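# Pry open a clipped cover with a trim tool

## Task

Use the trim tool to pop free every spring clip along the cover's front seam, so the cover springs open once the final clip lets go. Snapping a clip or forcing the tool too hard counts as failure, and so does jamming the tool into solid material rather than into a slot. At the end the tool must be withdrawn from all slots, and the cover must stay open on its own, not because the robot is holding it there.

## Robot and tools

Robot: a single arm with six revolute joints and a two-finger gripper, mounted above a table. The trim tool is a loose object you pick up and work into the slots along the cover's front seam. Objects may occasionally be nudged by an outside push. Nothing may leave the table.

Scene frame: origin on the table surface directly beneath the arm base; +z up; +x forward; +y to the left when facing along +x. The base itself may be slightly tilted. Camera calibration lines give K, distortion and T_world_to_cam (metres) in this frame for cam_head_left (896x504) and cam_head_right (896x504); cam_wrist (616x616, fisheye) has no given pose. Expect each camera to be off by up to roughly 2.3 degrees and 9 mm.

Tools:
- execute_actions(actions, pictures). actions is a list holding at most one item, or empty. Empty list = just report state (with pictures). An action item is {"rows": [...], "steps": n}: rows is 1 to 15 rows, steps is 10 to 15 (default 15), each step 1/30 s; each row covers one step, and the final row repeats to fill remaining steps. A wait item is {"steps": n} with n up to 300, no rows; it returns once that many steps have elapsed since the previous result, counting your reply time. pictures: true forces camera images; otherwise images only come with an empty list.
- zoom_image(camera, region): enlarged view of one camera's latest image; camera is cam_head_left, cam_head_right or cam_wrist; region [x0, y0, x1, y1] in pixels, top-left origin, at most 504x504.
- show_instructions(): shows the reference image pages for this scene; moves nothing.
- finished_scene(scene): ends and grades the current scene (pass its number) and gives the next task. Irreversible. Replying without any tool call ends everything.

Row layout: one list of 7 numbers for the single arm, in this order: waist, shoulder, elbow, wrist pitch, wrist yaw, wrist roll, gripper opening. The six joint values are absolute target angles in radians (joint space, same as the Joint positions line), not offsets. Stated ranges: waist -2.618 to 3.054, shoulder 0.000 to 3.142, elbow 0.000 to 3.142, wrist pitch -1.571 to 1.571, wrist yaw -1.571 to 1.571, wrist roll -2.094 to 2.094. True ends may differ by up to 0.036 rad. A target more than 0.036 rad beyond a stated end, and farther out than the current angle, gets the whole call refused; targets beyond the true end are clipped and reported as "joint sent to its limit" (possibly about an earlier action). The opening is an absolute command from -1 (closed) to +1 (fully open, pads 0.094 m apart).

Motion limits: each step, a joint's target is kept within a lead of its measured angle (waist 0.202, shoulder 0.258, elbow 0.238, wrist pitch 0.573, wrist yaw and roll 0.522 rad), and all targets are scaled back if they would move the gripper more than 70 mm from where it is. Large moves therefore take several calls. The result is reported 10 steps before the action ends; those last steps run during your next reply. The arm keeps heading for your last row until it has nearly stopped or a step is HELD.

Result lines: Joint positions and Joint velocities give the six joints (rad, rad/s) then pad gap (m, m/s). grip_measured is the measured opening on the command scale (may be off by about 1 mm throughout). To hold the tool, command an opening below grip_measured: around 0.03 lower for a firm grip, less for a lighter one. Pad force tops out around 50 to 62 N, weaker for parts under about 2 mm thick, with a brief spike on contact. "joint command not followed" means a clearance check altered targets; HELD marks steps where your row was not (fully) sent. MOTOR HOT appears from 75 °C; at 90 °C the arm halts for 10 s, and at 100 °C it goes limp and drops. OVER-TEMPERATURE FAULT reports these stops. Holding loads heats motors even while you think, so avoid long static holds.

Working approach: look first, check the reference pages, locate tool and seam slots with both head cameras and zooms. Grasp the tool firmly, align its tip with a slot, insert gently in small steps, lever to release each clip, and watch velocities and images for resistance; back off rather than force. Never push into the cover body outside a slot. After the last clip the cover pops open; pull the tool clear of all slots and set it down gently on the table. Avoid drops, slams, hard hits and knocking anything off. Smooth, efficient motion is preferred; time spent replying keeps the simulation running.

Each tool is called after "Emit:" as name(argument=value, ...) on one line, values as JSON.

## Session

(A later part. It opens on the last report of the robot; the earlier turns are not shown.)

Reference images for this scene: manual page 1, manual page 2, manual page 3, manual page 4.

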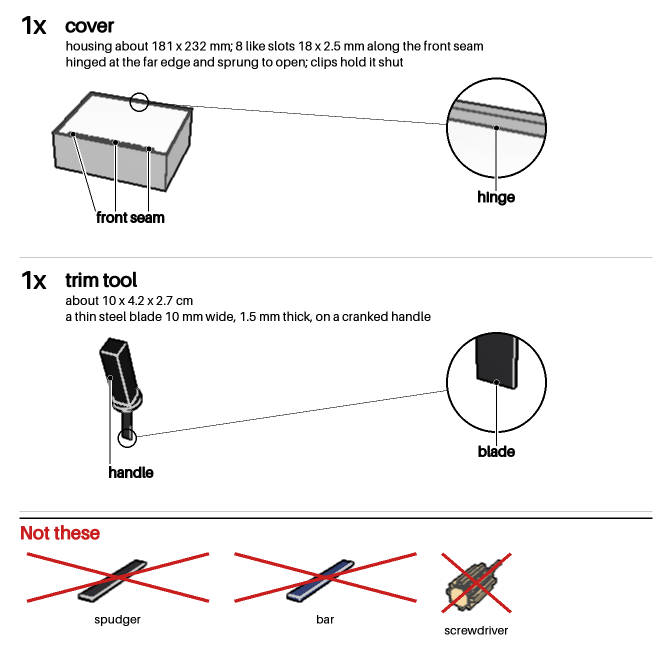

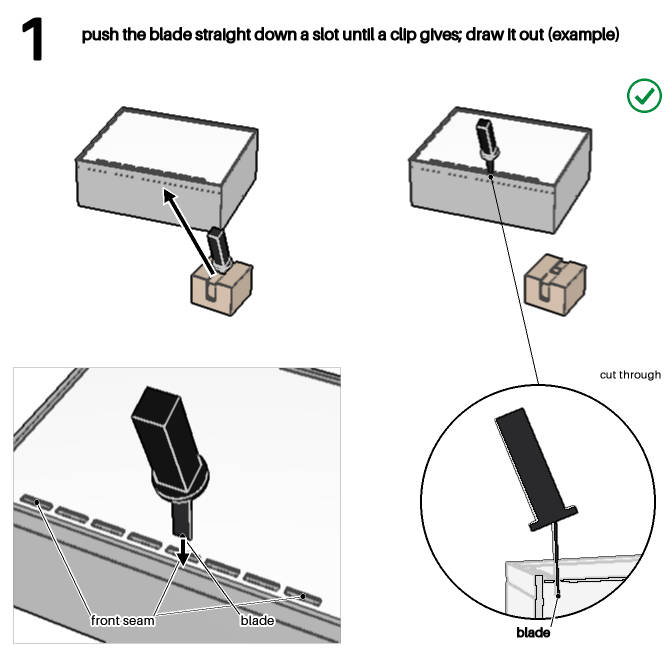

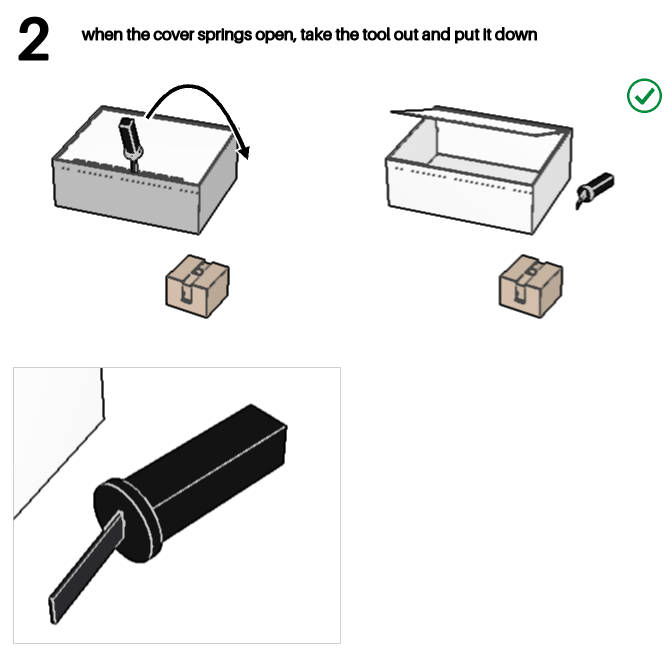

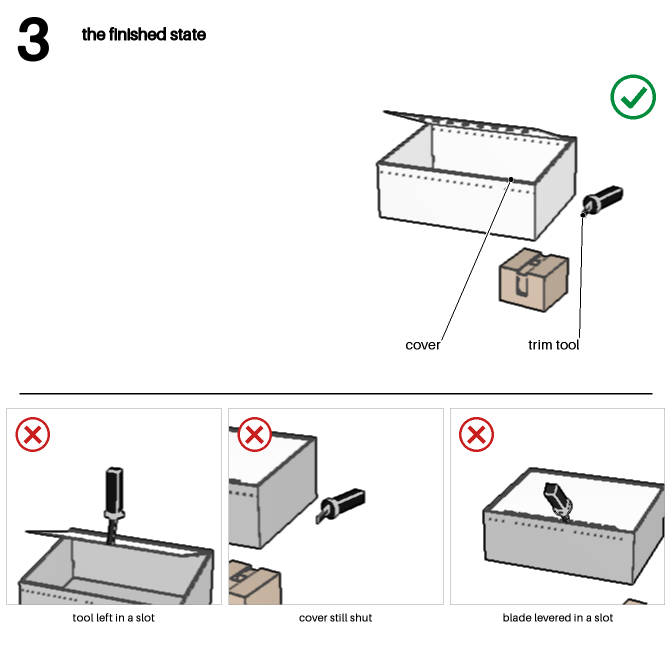

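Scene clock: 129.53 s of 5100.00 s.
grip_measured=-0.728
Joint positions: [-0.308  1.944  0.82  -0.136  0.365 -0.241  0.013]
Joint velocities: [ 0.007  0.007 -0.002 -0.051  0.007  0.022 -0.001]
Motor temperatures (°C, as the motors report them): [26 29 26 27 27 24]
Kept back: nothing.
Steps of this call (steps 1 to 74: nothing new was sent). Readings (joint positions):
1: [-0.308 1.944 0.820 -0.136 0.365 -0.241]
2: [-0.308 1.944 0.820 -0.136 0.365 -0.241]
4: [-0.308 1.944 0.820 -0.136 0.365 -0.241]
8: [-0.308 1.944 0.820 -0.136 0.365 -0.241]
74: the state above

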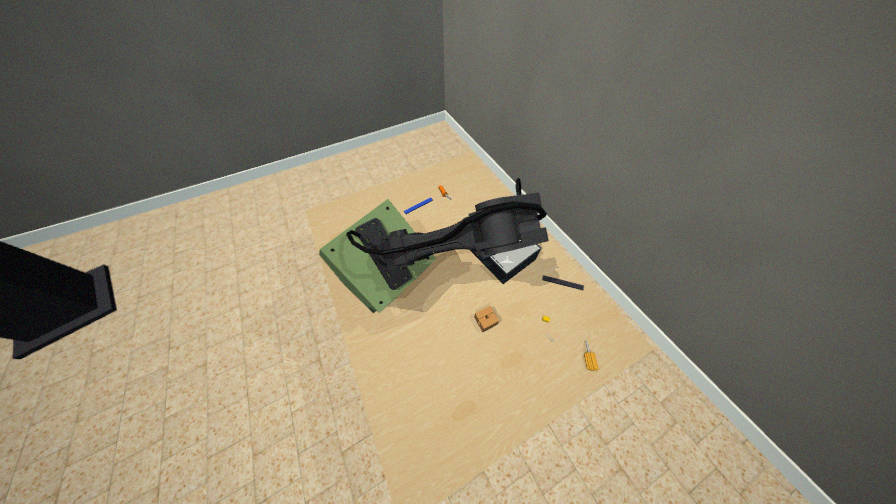

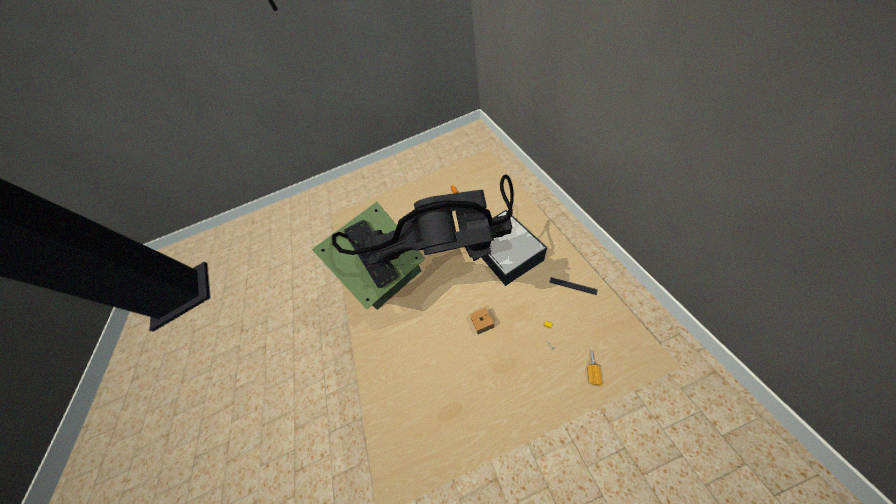

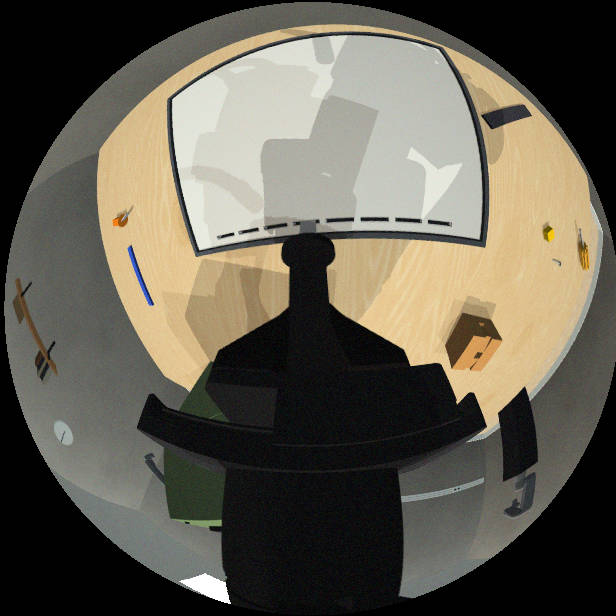

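Emit:
execute_actions(actions=[{"rows": [[-0.308,1.93,0.83,-0.15,0.365,-0.25,-0.77],[-0.307,1.925,0.83,-0.155,0.365,-0.25,-0.77],[-0.306,1.92,0.83,-0.16,0.365,-0.25,-0.77],[-0.304,1.915,0.83,-0.165,0.365,-0.25,-0.77],[-0.302,1.91,0.83,-0.17,0.365,-0.25,-0.77],[-0.3,1.905,0.83,-0.175,0.365,-0.25,-0.77],[-0.298,1.9,0.83,-0.18,0.365,-0.25,-0.77],[-0.296,1.895,0.83,-0.185,0.365,-0.25,-0.77],[-0.294,1.89,0.83,-0.188,0.365,-0.25,-0.77]], "steps": 15}])

Emit:
show_instructions()

Scene clock: 130.27 s of 5100.00 s.
grip_measured=-0.728
Joint positions: [-0.308  1.934  0.82  -0.139  0.365 -0.242  0.013]
Joint velocities: [-0.002 -0.071  0.002 -0.125 -0.007  0.051 -0.001]
Motor temperatures (°C, as the motors report them): [26 29 26 27 27 24]
Steps of this call (steps 1 to 17: nothing new was sent; steps 18 to 22: the first 5 steps of this action). Readings (joint positions):
18: [-0.308 1.943 0.820 -0.136 0.365 -0.241]
19: [-0.308 1.941 0.820 -0.136 0.365 -0.241]
21: [-0.308 1.937 0.820 -0.138 0.365 -0.242]
22: the state above

Reference images for this scene: manual page 1, manual page 2, manual page 3, manual page 4.

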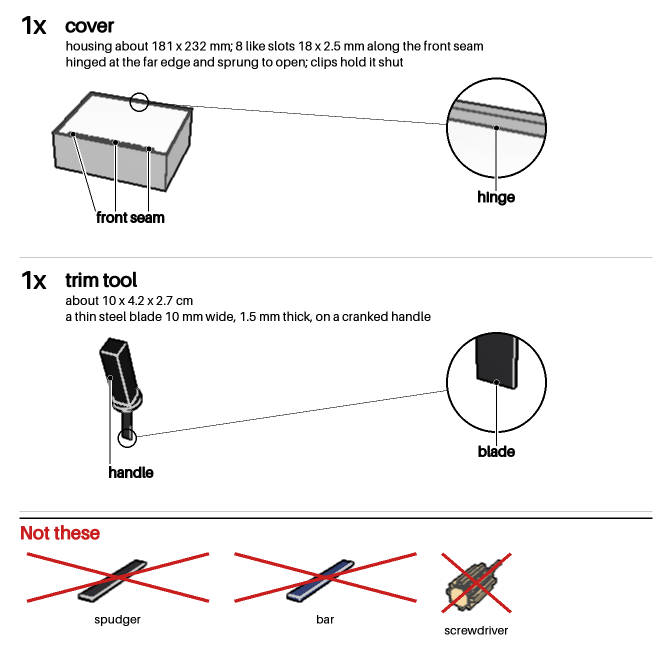

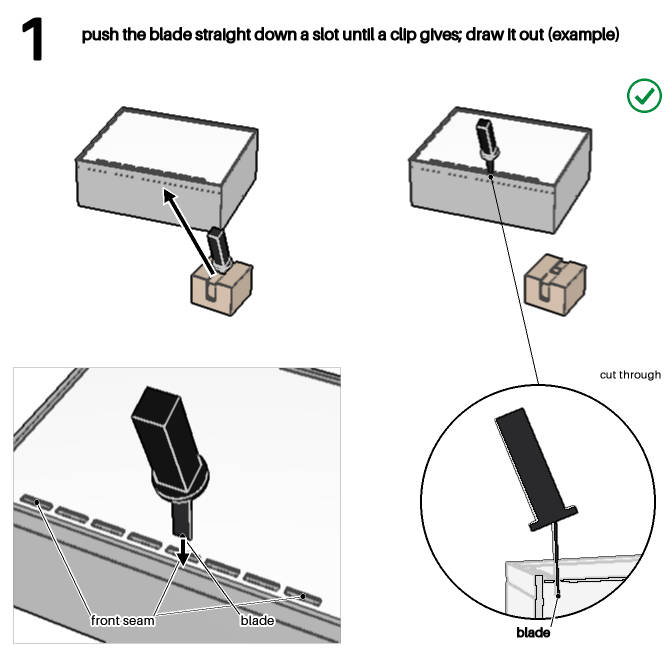

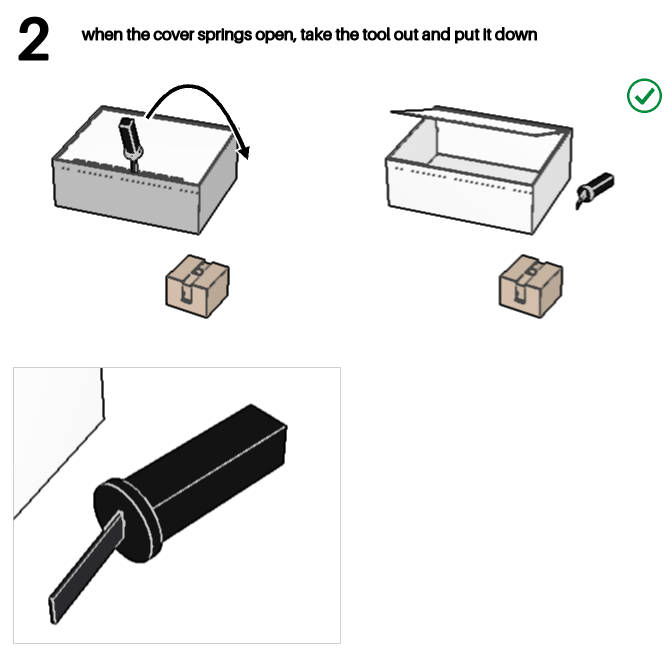

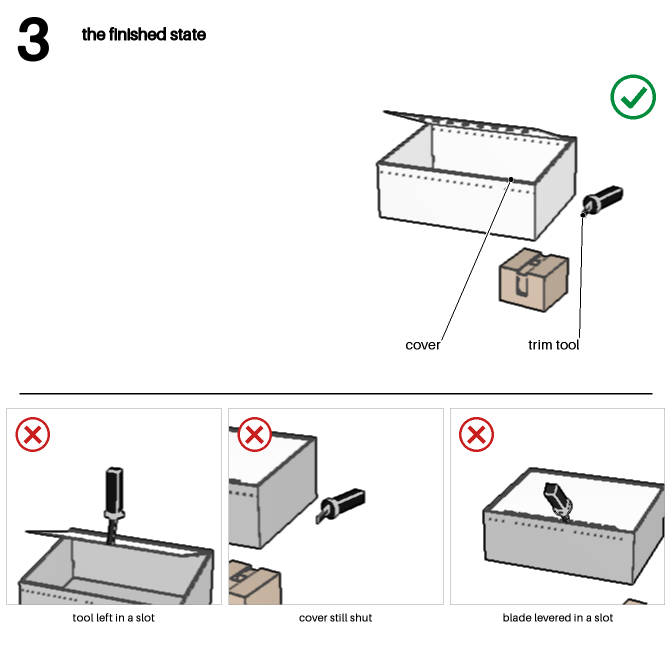

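Emit:
execute_actions(actions=[])

Emit:
zoom_image(camera="cam_head_right", region=[450, 200, 570, 295])

Emit:
zoom_image(camera="cam_wrist", region=[170, 180, 500, 280])

Scene clock: 130.70 s of 5100.00 s.
grip_measured=-0.728
Joint positions: [-0.308  1.907  0.82  -0.168  0.365 -0.242  0.013]
Joint velocities: [-0.002 -0.002 -0.002 -0.066 -0.007 -0.007  0.   ]
Motor temperatures (°C, as the motors report them): [26 29 26 27 27 24]
Kept back: nothing.
Steps of this call (steps 1 to 10: the last 10 steps of your previous action; steps 11 to 13: the robot went on to your last target). Readings (joint positions):
1: [-0.308 1.931 0.820 -0.142 0.365 -0.242]
2: [-0.308 1.927 0.820 -0.145 0.365 -0.242]
4: [-0.308 1.918 0.820 -0.154 0.365 -0.242]
8: [-0.308 1.907 0.820 -0.164 0.365 -0.242]
13: the state above

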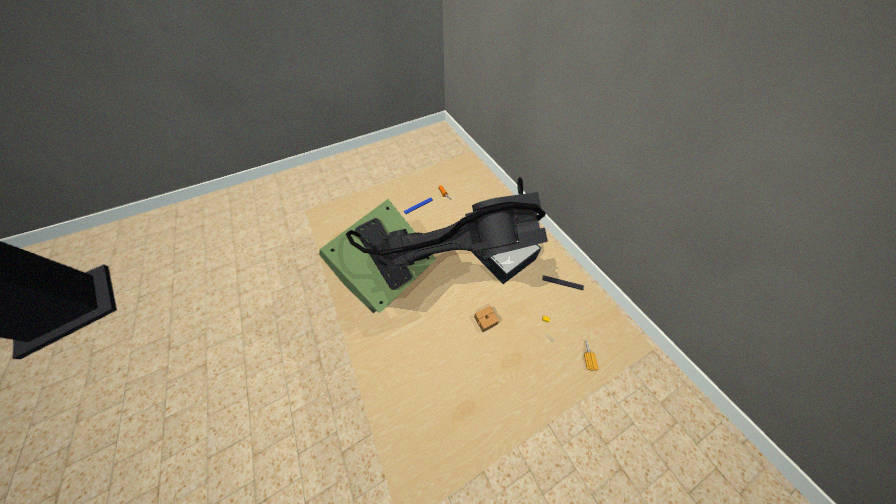

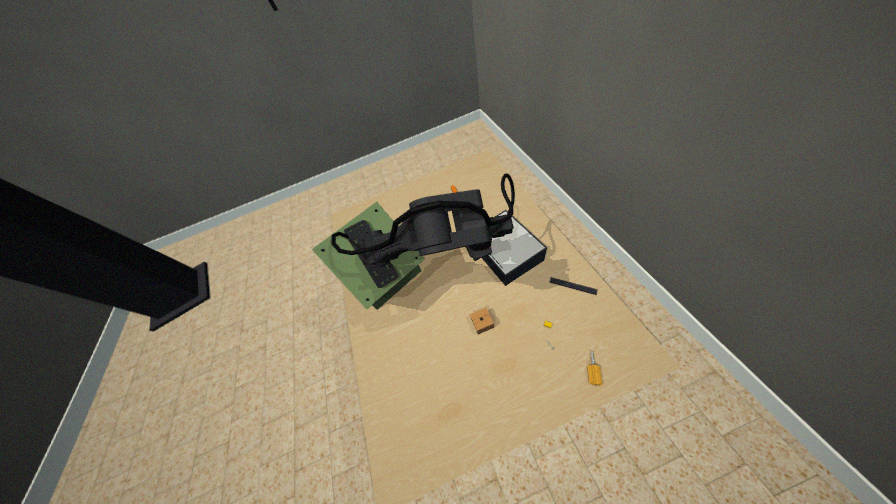

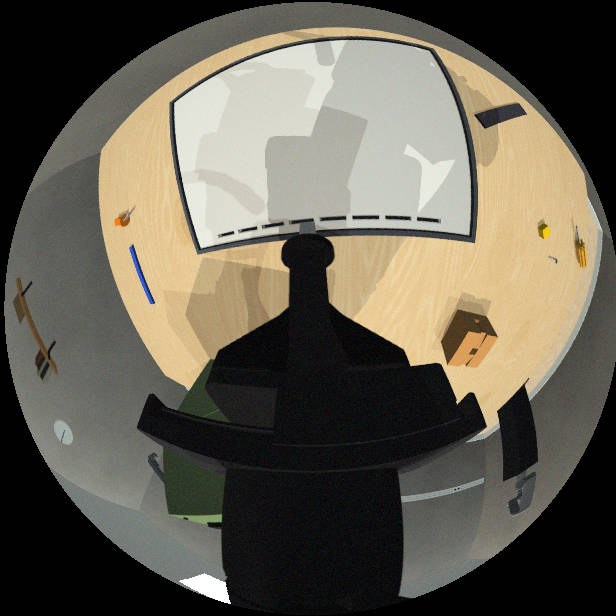

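Region (450, 200, 570, 295) of cam_head_right's 896x504 image, scaled by 4.200, with more detail than that image has; it fills the top 399 rows of this view, and the rest is white.

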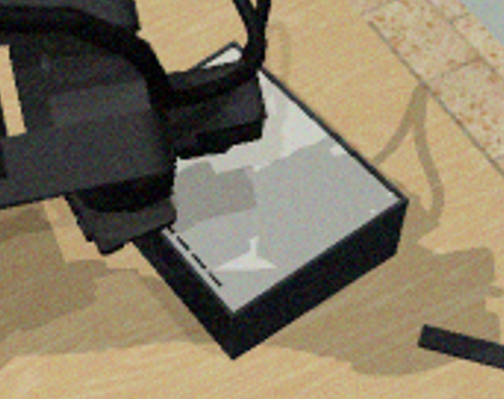

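Region (170, 180, 500, 280) of cam_wrist's 616x616 image, scaled by 1.527, with more detail than that image has; it fills the top 153 rows of this view, and the rest is white.

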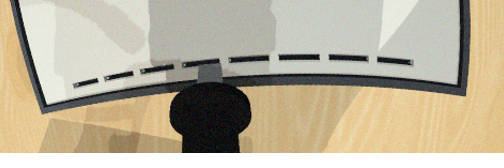

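Emit:
zoom_image(camera="cam_wrist", region=[330, 200, 500, 260])

Region (330, 200, 500, 260) of cam_wrist's 616x616 image, scaled by 2.965, with more detail than that image has; it fills the top 178 rows of this view, and the rest is white.

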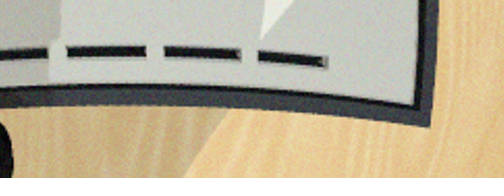

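Emit:
execute_actions(actions=[{"rows": [[-0.308,1.87,0.83,-0.168,0.365,-0.25,-0.77],[-0.308,1.84,0.82,-0.168,0.365,-0.25,-0.77],[-0.308,1.81,0.79,-0.15,0.365,-0.25,-0.77],[-0.308,1.78,0.76,-0.12,0.365,-0.25,-0.77],[-0.308,1.75,0.73,-0.09,0.365,-0.25,-0.77],[-0.308,1.72,0.70,-0.06,0.365,-0.25,-0.77],[-0.308,1.69,0.67,-0.03,0.365,-0.25,-0.77],[-0.308,1.66,0.64,0.0,0.365,-0.25,-0.77],[-0.308,1.63,0.61,0.03,0.365,-0.25,-0.77],[-0.308,1.60,0.58,0.06,0.365,-0.25,-0.77],[-0.308,1.57,0.55,0.09,0.365,-0.25,-0.77],[-0.308,1.55,0.52,0.12,0.365,-0.25,-0.77]], "steps": 15}])

Emit:
execute_actions(actions=[{"steps": 15}], pictures=true)

Scene clock: 133.30 s of 5100.00 s.
grip_measured=-0.728
Joint positions: [-0.308  1.828  0.791 -0.151  0.365 -0.242  0.013]
Joint velocities: [-0.002 -0.989 -0.549  0.374  0.007  0.081 -0.   ]
Motor temperatures (°C, as the motors report them): [26 30 26 27 27 24]
Steps of this call (steps 1 to 30: the robot went on to your last target; steps 31 to 73: nothing new was sent; steps 74 to 78: the first 5 steps of this action). Readings (joint positions):
74: [-0.308 1.905 0.820 -0.171 0.365 -0.242]
75: [-0.308 1.898 0.820 -0.171 0.365 -0.242]
77: [-0.308 1.859 0.808 -0.164 0.365 -0.242]
78: the state above

Scene clock: 133.80 s of 5100.00 s.
grip_measured=-0.728
Joint positions: [-0.308  1.565  0.537  0.083  0.365 -0.242  0.013]
Joint velocities: [-0.002 -0.002 -0.002  0.183 -0.022 -0.066 -0.   ]
Motor temperatures (°C, as the motors report them): [26 30 26 27 27 24]
Kept back: nothing.
Steps of this call (steps 1 to 10: the last 10 steps of your previous action; steps 11 to 15: the robot went on to your last target). Readings (joint positions):
1: [-0.308 1.792 0.770 -0.134 0.365 -0.242]
2: [-0.308 1.756 0.745 -0.114 0.365 -0.242]
4: [-0.308 1.688 0.689 -0.068 0.365 -0.242]
8: [-0.308 1.580 0.570 0.025 0.365 -0.242]
15: the state above

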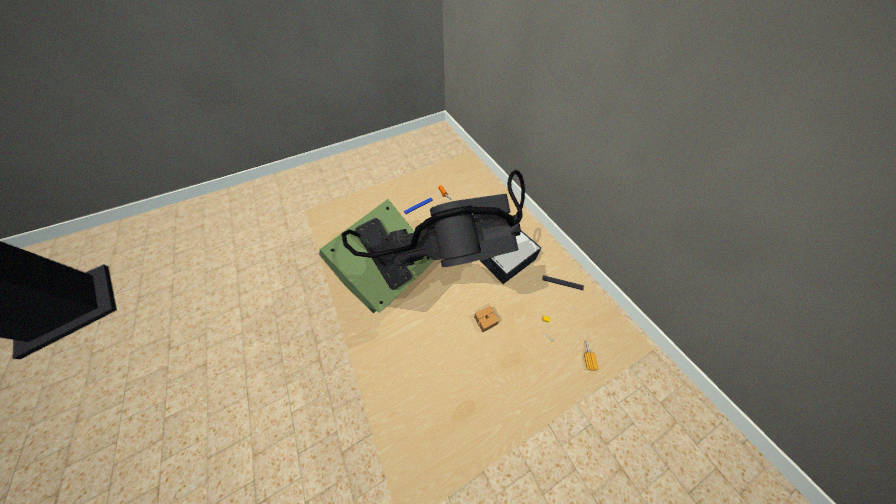

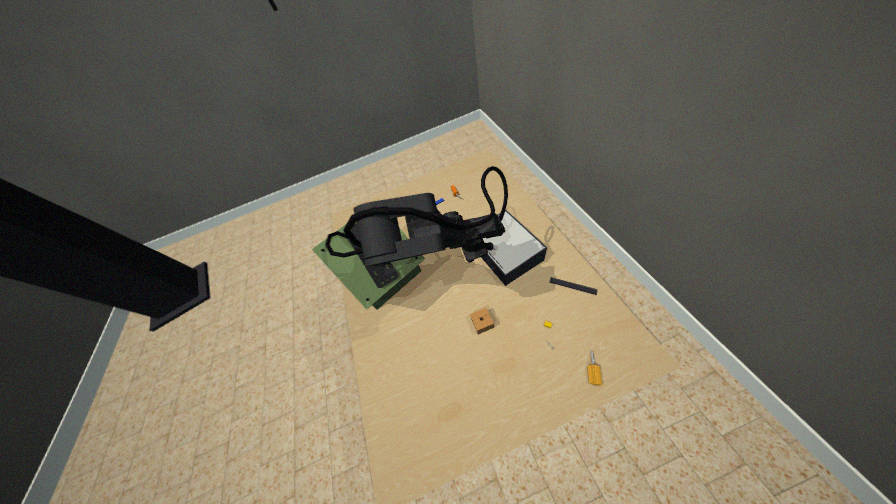

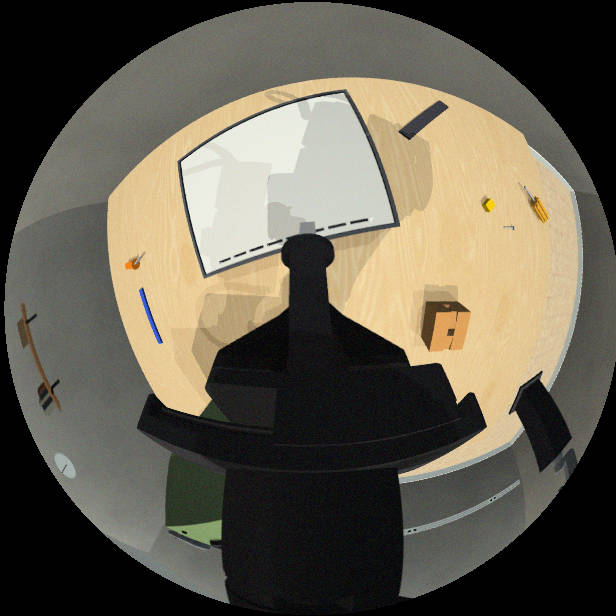

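Emit:
zoom_image(camera="cam_wrist", region=[180, 190, 420, 290])

Region (180, 190, 420, 290) of cam_wrist's 616x616 image, scaled by 2.100, with more detail than that image has; it fills the top 210 rows of this view, and the rest is white.

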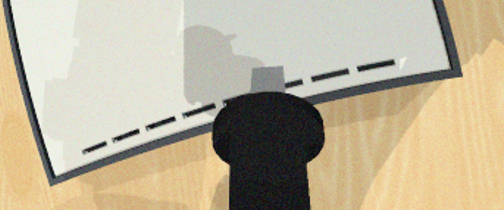

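Emit:
execute_actions(actions=[{"rows": [[-0.308,1.53,0.50,0.12,0.365,-0.25,-0.77],[-0.308,1.50,0.46,0.14,0.365,-0.25,-0.77],[-0.308,1.47,0.42,0.16,0.365,-0.25,-0.77],[-0.308,1.44,0.38,0.18,0.365,-0.25,-0.77],[-0.308,1.41,0.34,0.20,0.365,-0.25,-0.77],[-0.308,1.38,0.30,0.22,0.365,-0.25,-0.77],[-0.308,1.35,0.26,0.24,0.365,-0.25,-0.77],[-0.308,1.32,0.22,0.26,0.365,-0.25,-0.77],[-0.308,1.29,0.18,0.28,0.365,-0.25,-0.77],[-0.308,1.26,0.14,0.30,0.365,-0.25,-0.77]], "steps": 13}])

Emit:
execute_actions(actions=[{"steps": 16}], pictures=true)

Scene clock: 137.47 s of 5100.00 s.
grip_measured=-0.728
Joint positions: [-0.308  1.534  0.504  0.125  0.365 -0.242  0.013]
Joint velocities: [-0.002 -0.672 -0.73   0.256 -0.095 -0.037 -0.001]
Motor temperatures (°C, as the motors report them): [26 30 26 27 27 24]
Steps of this call (steps 1 to 30: the robot went on to your last target; steps 31 to 90: nothing new was sent; then 0.57 s passed at rest; steps 91 to 93: the first 3 steps of this action). Readings (joint positions):
91: [-0.308 1.563 0.535 0.105 0.365 -0.242]
92: [-0.308 1.553 0.525 0.113 0.365 -0.242]
93: the state above

Scene clock: 138.00 s of 5100.00 s.
grip_measured=-0.728
Joint positions: [-0.308  1.282  0.147  0.268  0.365 -0.242  0.013]
Joint velocities: [-0.007  0.007 -0.012  0.037 -0.007  0.007 -0.   ]
Motor temperatures (°C, as the motors report them): [26 30 26 27 27 24]
Kept back: nothing.
Steps of this call (steps 1 to 10: the last 10 steps of your previous action; steps 11 to 16: the robot went on to your last target). Readings (joint positions):
1: [-0.308 1.506 0.473 0.139 0.365 -0.242]
2: [-0.308 1.475 0.437 0.152 0.365 -0.242]
4: [-0.308 1.412 0.355 0.180 0.365 -0.242]
8: [-0.308 1.300 0.192 0.231 0.365 -0.242]
16: the state above

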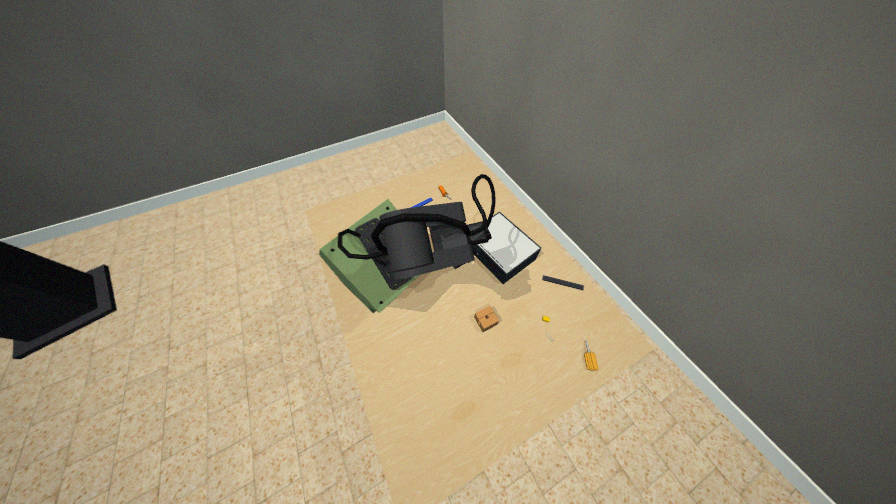

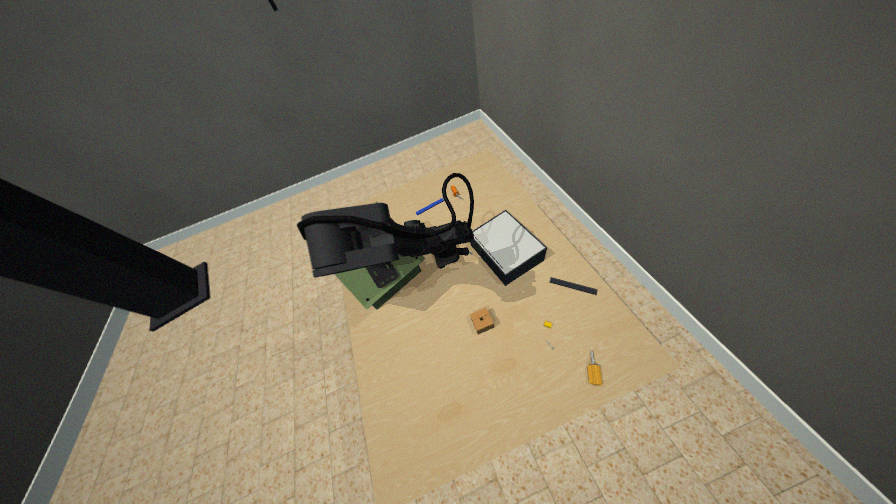

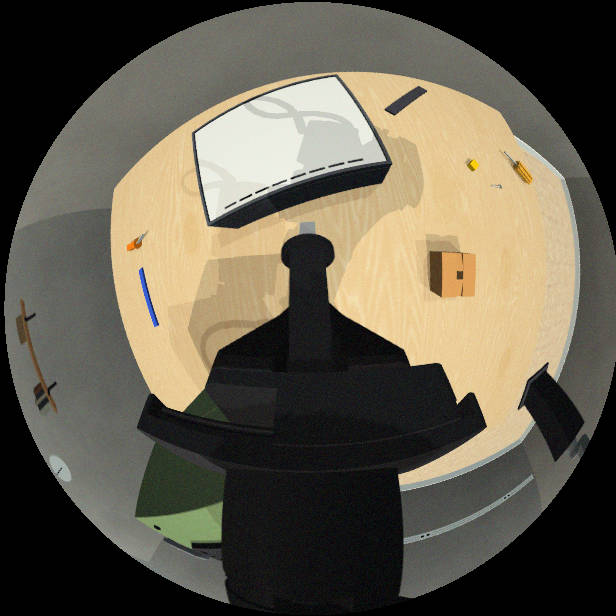

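Emit:
zoom_image(camera="cam_wrist", region=[190, 140, 410, 240])

Emit:
zoom_image(camera="cam_head_left", region=[450, 200, 560, 295])

Region (190, 140, 410, 240) of cam_wrist's 616x616 image, scaled by 2.291, with more detail than that image has; it fills the top 229 rows of this view, and the rest is white.

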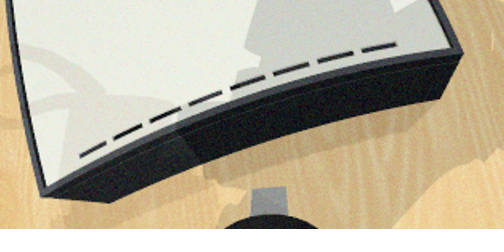

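Region (450, 200, 560, 295) of cam_head_left's 896x504 image, scaled by 4.582, with more detail than that image has; it fills the top 435 rows of this view, and the rest is white.

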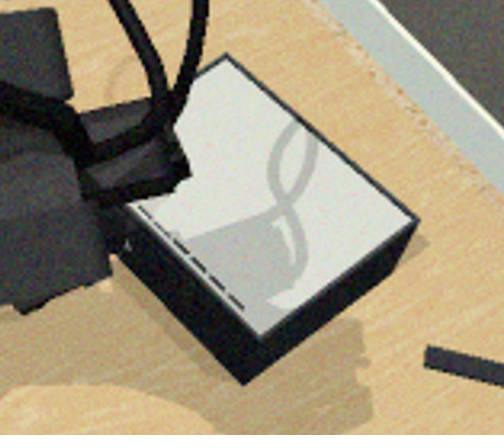

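Emit:
zoom_image(camera="cam_wrist", region=[200, 180, 310, 235])

Emit:
zoom_image(camera="cam_wrist", region=[290, 150, 400, 205])

Region (200, 180, 310, 235) of cam_wrist's 616x616 image, scaled by 4.582, with more detail than that image has.

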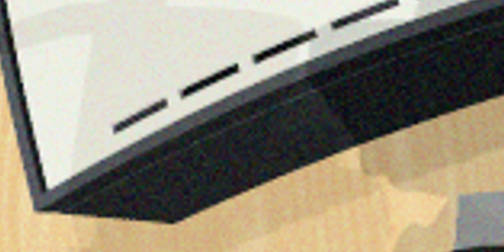

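Region (290, 150, 400, 205) of cam_wrist's 616x616 image, scaled by 4.582, with more detail than that image has.

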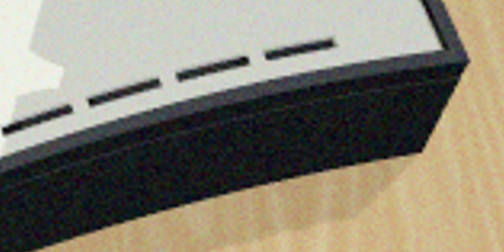

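Emit:
execute_actions(actions=[{"rows": [[-0.305,1.32,0.20,0.24,0.365,-0.25,-0.77],[-0.302,1.36,0.25,0.21,0.365,-0.25,-0.77],[-0.30,1.40,0.30,0.18,0.365,-0.25,-0.77],[-0.297,1.44,0.35,0.15,0.365,-0.25,-0.77],[-0.294,1.48,0.40,0.12,0.365,-0.25,-0.77],[-0.29,1.52,0.45,0.09,0.365,-0.25,-0.77],[-0.287,1.56,0.50,0.06,0.365,-0.25,-0.77],[-0.284,1.60,0.55,0.03,0.365,-0.25,-0.77],[-0.28,1.64,0.60,0.0,0.365,-0.25,-0.77],[-0.28,1.68,0.65,-0.03,0.365,-0.25,-0.77],[-0.28,1.72,0.70,-0.06,0.365,-0.25,-0.77],[-0.28,1.76,0.75,-0.09,0.365,-0.25,-0.77],[-0.28,1.80,0.79,-0.12,0.365,-0.25,-0.77],[-0.28,1.83,0.82,-0.15,0.365,-0.25,-0.77],[-0.28,1.86,0.835,-0.18,0.365,-0.25,-0.77]], "steps": 15}])

Emit:
execute_actions(actions=[{"steps": 25}], pictures=true)

Emit:
zoom_image(camera="cam_wrist", region=[260, 190, 360, 250])

Scene clock: 139.87 s of 5100.00 s.
grip_measured=-0.728
Joint positions: [-0.308  1.403  0.28   0.2    0.365 -0.242  0.013]
Joint velocities: [-0.017  1.16   1.419 -0.652  0.022 -0.037  0.   ]
Motor temperatures (°C, as the motors report them): [26 30 26 27 27 24]
Steps of this call (steps 1 to 30: the robot went on to your last target; steps 31 to 51: nothing new was sent; steps 52 to 56: the first 5 steps of this action). Readings (joint positions):
52: [-0.308 1.285 0.151 0.279 0.365 -0.242]
53: [-0.308 1.300 0.166 0.265 0.365 -0.242]
55: [-0.308 1.363 0.232 0.222 0.365 -0.242]
56: the state above

Scene clock: 140.70 s of 5100.00 s.
grip_measured=-0.728
Joint positions: [-0.298  1.851  0.82  -0.158  0.365 -0.242  0.013]
Joint velocities: [ 0.002  0.002  0.002 -0.022 -0.022 -0.11  -0.001]
Motor temperatures (°C, as the motors report them): [26 30 26 27 27 24]
Kept back: nothing.
Steps of this call (steps 1 to 10: the last 10 steps of your previous action; steps 11 to 25: the robot went on to your last target). Readings (joint positions):
1: [-0.308 1.444 0.332 0.178 0.365 -0.242]
2: [-0.308 1.484 0.386 0.157 0.365 -0.242]
4: [-0.305 1.562 0.495 0.116 0.365 -0.242]
8: [-0.298 1.717 0.702 0.023 0.365 -0.242]
25: the state above

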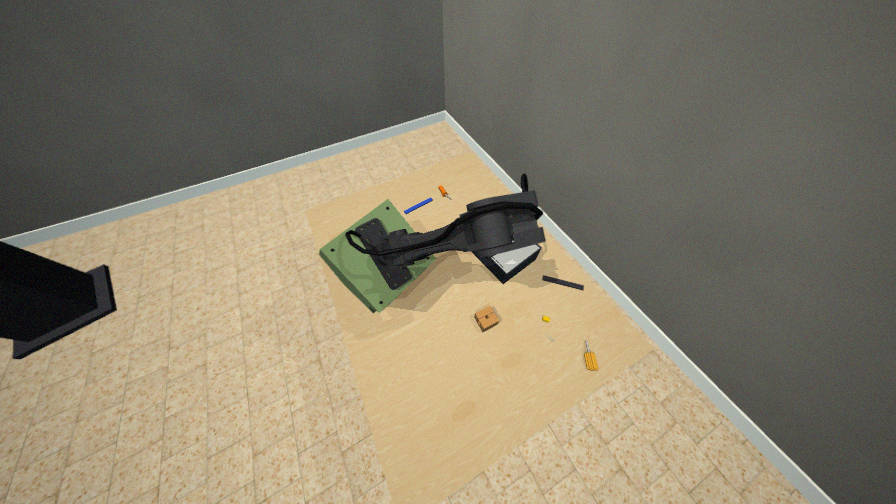

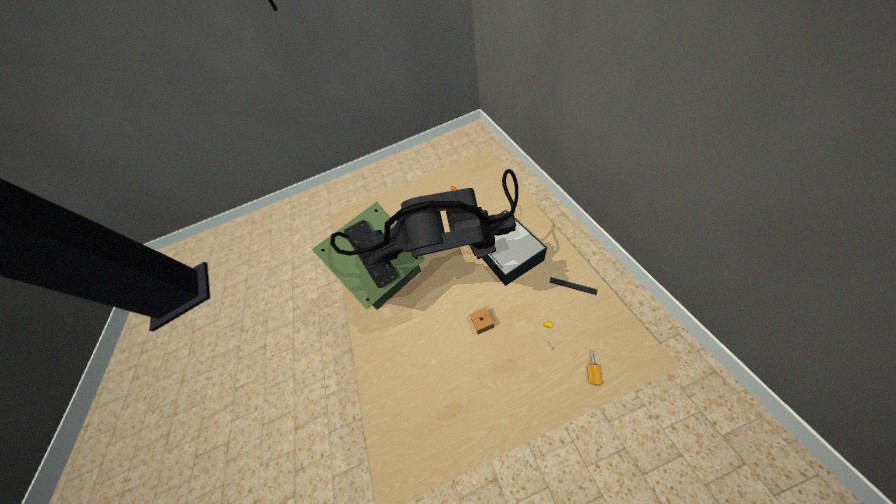

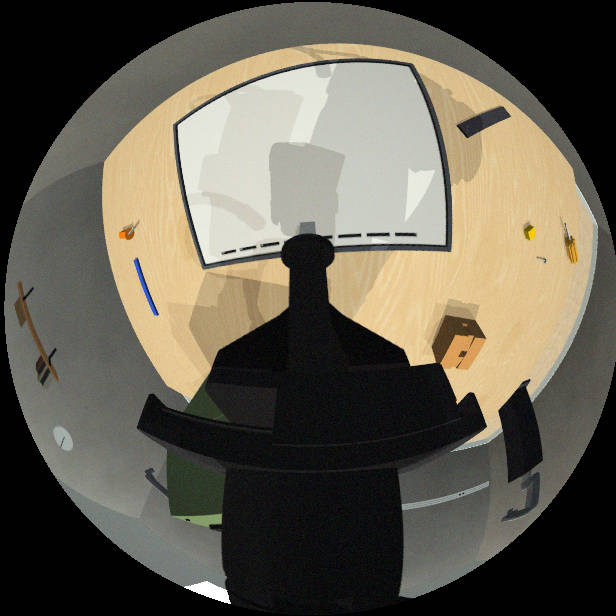

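Region (260, 190, 360, 250) of cam_wrist's 616x616 image, scaled by 5.040, with more detail than that image has; it fills the top 302 rows of this view, and the rest is white.

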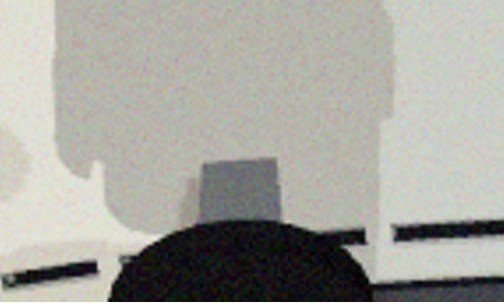

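Emit:
execute_actions(actions=[{"rows": [[-0.272,1.88,0.835,-0.188,0.372,-0.25,-0.77],[-0.272,1.89,0.835,-0.188,0.372,-0.25,-0.77],[-0.272,1.90,0.835,-0.188,0.372,-0.25,-0.77],[-0.272,1.908,0.835,-0.188,0.372,-0.25,-0.77]], "steps": 12}])

Emit:
execute_actions(actions=[{"steps": 16}], pictures=true)

Emit:
zoom_image(camera="cam_wrist", region=[260, 190, 360, 250])

Scene clock: 141.13 s of 5100.00 s.
grip_measured=-0.728
Joint positions: [-0.296  1.856  0.82  -0.163  0.366 -0.242  0.013]
Joint velocities: [ 0.046  0.139  0.007 -0.022 -0.007 -0.066  0.   ]
Motor temperatures (°C, as the motors report them): [26 30 26 27 27 24]
Steps of this call (steps 1 to 11: the robot went on to your last target; steps 12 to 13: the first 2 steps of this action). Readings (joint positions):
12: [-0.297 1.852 0.820 -0.163 0.365 -0.242]
13: the state above

Scene clock: 141.67 s of 5100.00 s.
grip_measured=-0.728
Joint positions: [-0.29   1.897  0.82  -0.174  0.366 -0.242  0.013]
Joint velocities: [ 0.007  0.012 -0.007  0.022 -0.022 -0.022  0.   ]
Motor temperatures (°C, as the motors report them): [26 30 26 27 27 24]
Kept back: nothing.
Steps of this call (steps 1 to 10: the last 10 steps of your previous action; steps 11 to 16: the robot went on to your last target). Readings (joint positions):
1: [-0.294 1.862 0.820 -0.163 0.366 -0.242]
2: [-0.293 1.870 0.820 -0.163 0.366 -0.242]
4: [-0.291 1.888 0.820 -0.166 0.366 -0.242]
8: [-0.290 1.897 0.820 -0.174 0.366 -0.242]
16: the state above

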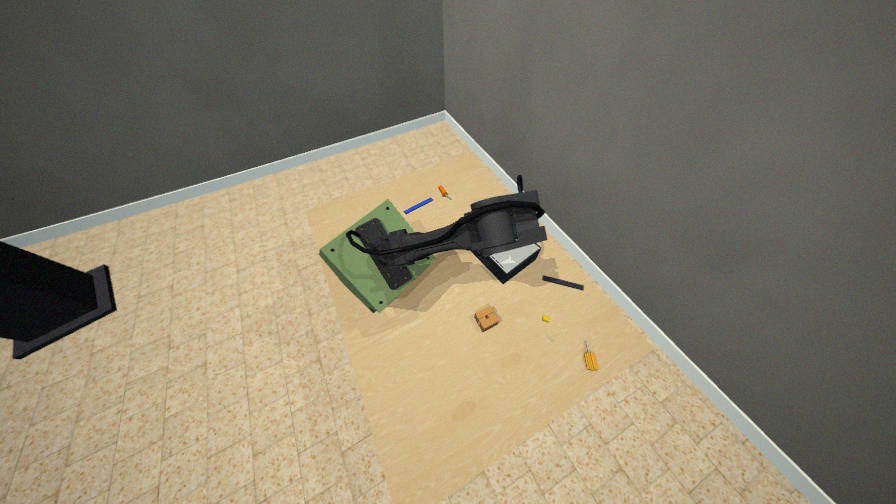

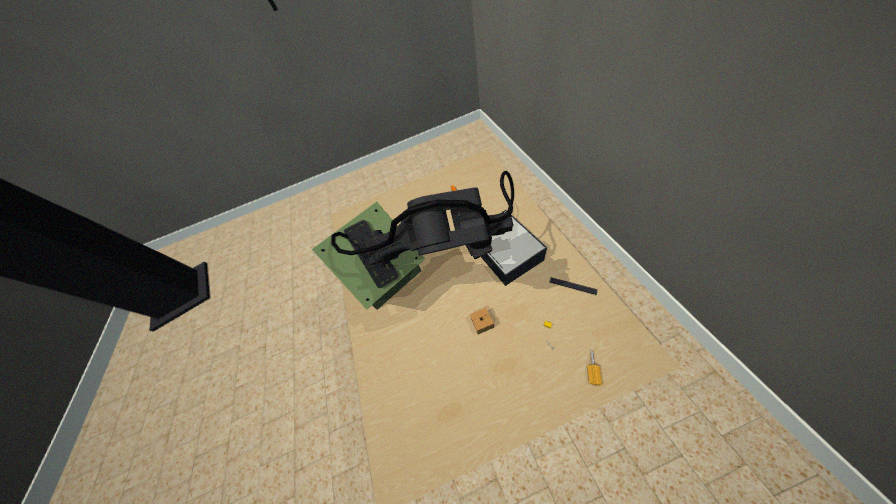

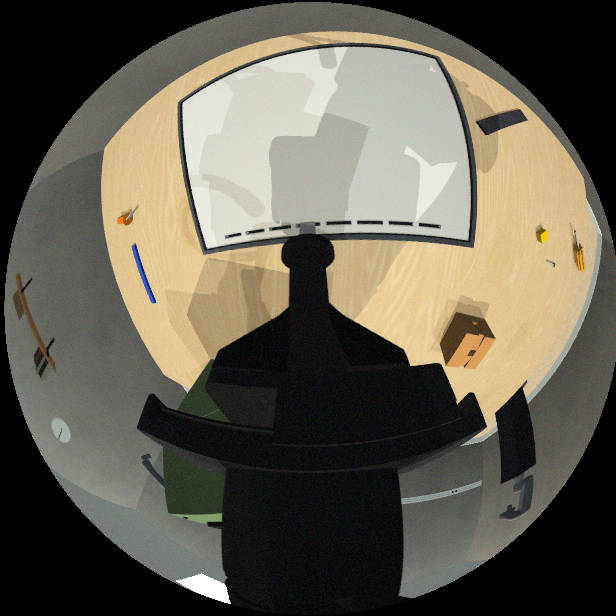

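Region (260, 190, 360, 250) of cam_wrist's 616x616 image, scaled by 5.040, with more detail than that image has; it fills the top 302 rows of this view, and the rest is white.

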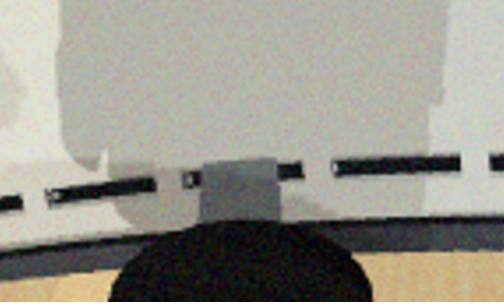

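Emit:
execute_actions(actions=[{"rows": [[-0.272,1.922,0.835,-0.174,0.372,-0.25,-0.77],[-0.272,1.922,0.835,-0.174,0.372,-0.25,-0.77],[-0.272,1.914,0.835,-0.174,0.372,-0.25,-0.77]], "steps": 10}])

Emit:
execute_actions(actions=[{"steps": 16}], pictures=true)

Emit:
zoom_image(camera="cam_wrist", region=[260, 190, 360, 250])

Scene clock: 142.57 s of 5100.00 s.
grip_measured=-0.728
Joint positions: [-0.29   1.897  0.82  -0.174  0.366 -0.242  0.013]
Joint velocities: [ 0.007 -0.007 -0.007 -0.037  0.081  0.007  0.001]
Motor temperatures (°C, as the motors report them): [26 30 26 27 27 24]
Kept back: the last 10 steps of this action.
Steps of this call (steps 1 to 15: the robot went on to your last target; steps 16 to 27: nothing new was sent). Readings (joint positions):
1: [-0.290 1.897 0.820 -0.174 0.366 -0.242]
2: [-0.290 1.897 0.820 -0.174 0.366 -0.242]
4: [-0.290 1.897 0.820 -0.174 0.366 -0.242]
8: [-0.290 1.897 0.820 -0.174 0.366 -0.242]
27: the state above

Scene clock: 143.10 s of 5100.00 s.
grip_measured=-0.728
Joint positions: [-0.29   1.897  0.82  -0.174  0.366 -0.242  0.013]
Joint velocities: [ 0.002 -0.002 -0.007 -0.022  0.051  0.037  0.   ]
Motor temperatures (°C, as the motors report them): [26 30 26 27 27 24]
Kept back: nothing.
Steps of this call (steps 1 to 10: the last 10 steps of your previous action; steps 11 to 15: the robot went on to your last target; step 16: nothing new was sent). Readings (joint positions):
1: [-0.290 1.897 0.820 -0.174 0.366 -0.242]
2: [-0.290 1.897 0.820 -0.174 0.366 -0.242]
4: [-0.290 1.897 0.820 -0.174 0.366 -0.242]
8: [-0.290 1.897 0.820 -0.174 0.366 -0.242]
16: the state above
The arm was judged still, so your last target was given up. Only a new action makes it travel on or press farther. Fingers that are still opening or closing keep moving.

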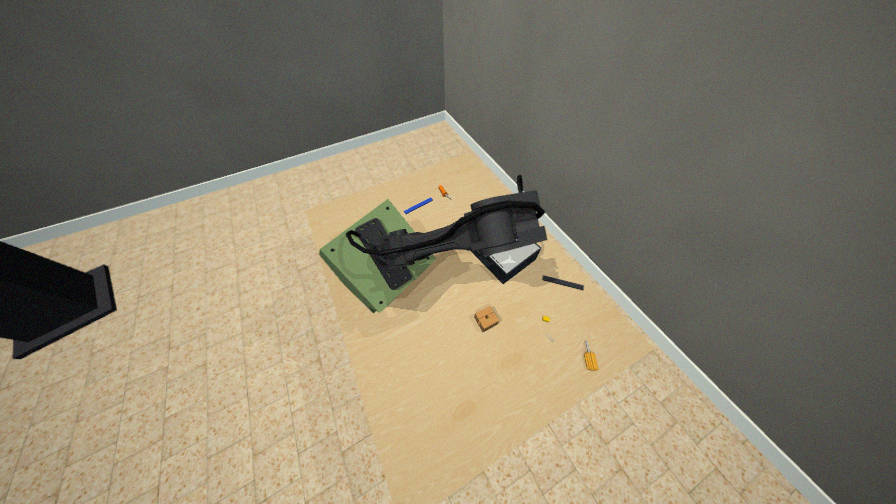

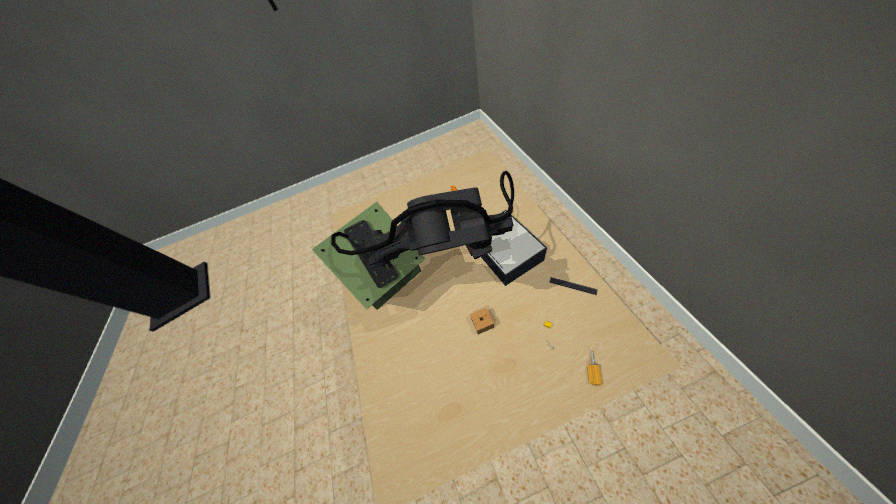

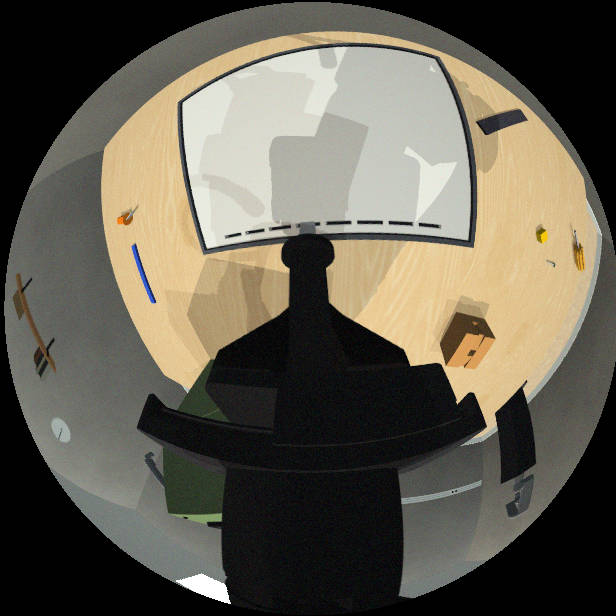

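Region (260, 190, 360, 250) of cam_wrist's 616x616 image, scaled by 5.040, with more detail than that image has; it fills the top 302 rows of this view, and the rest is white.

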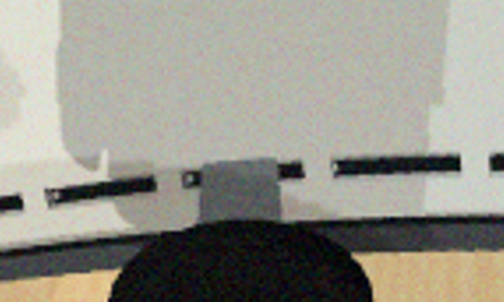

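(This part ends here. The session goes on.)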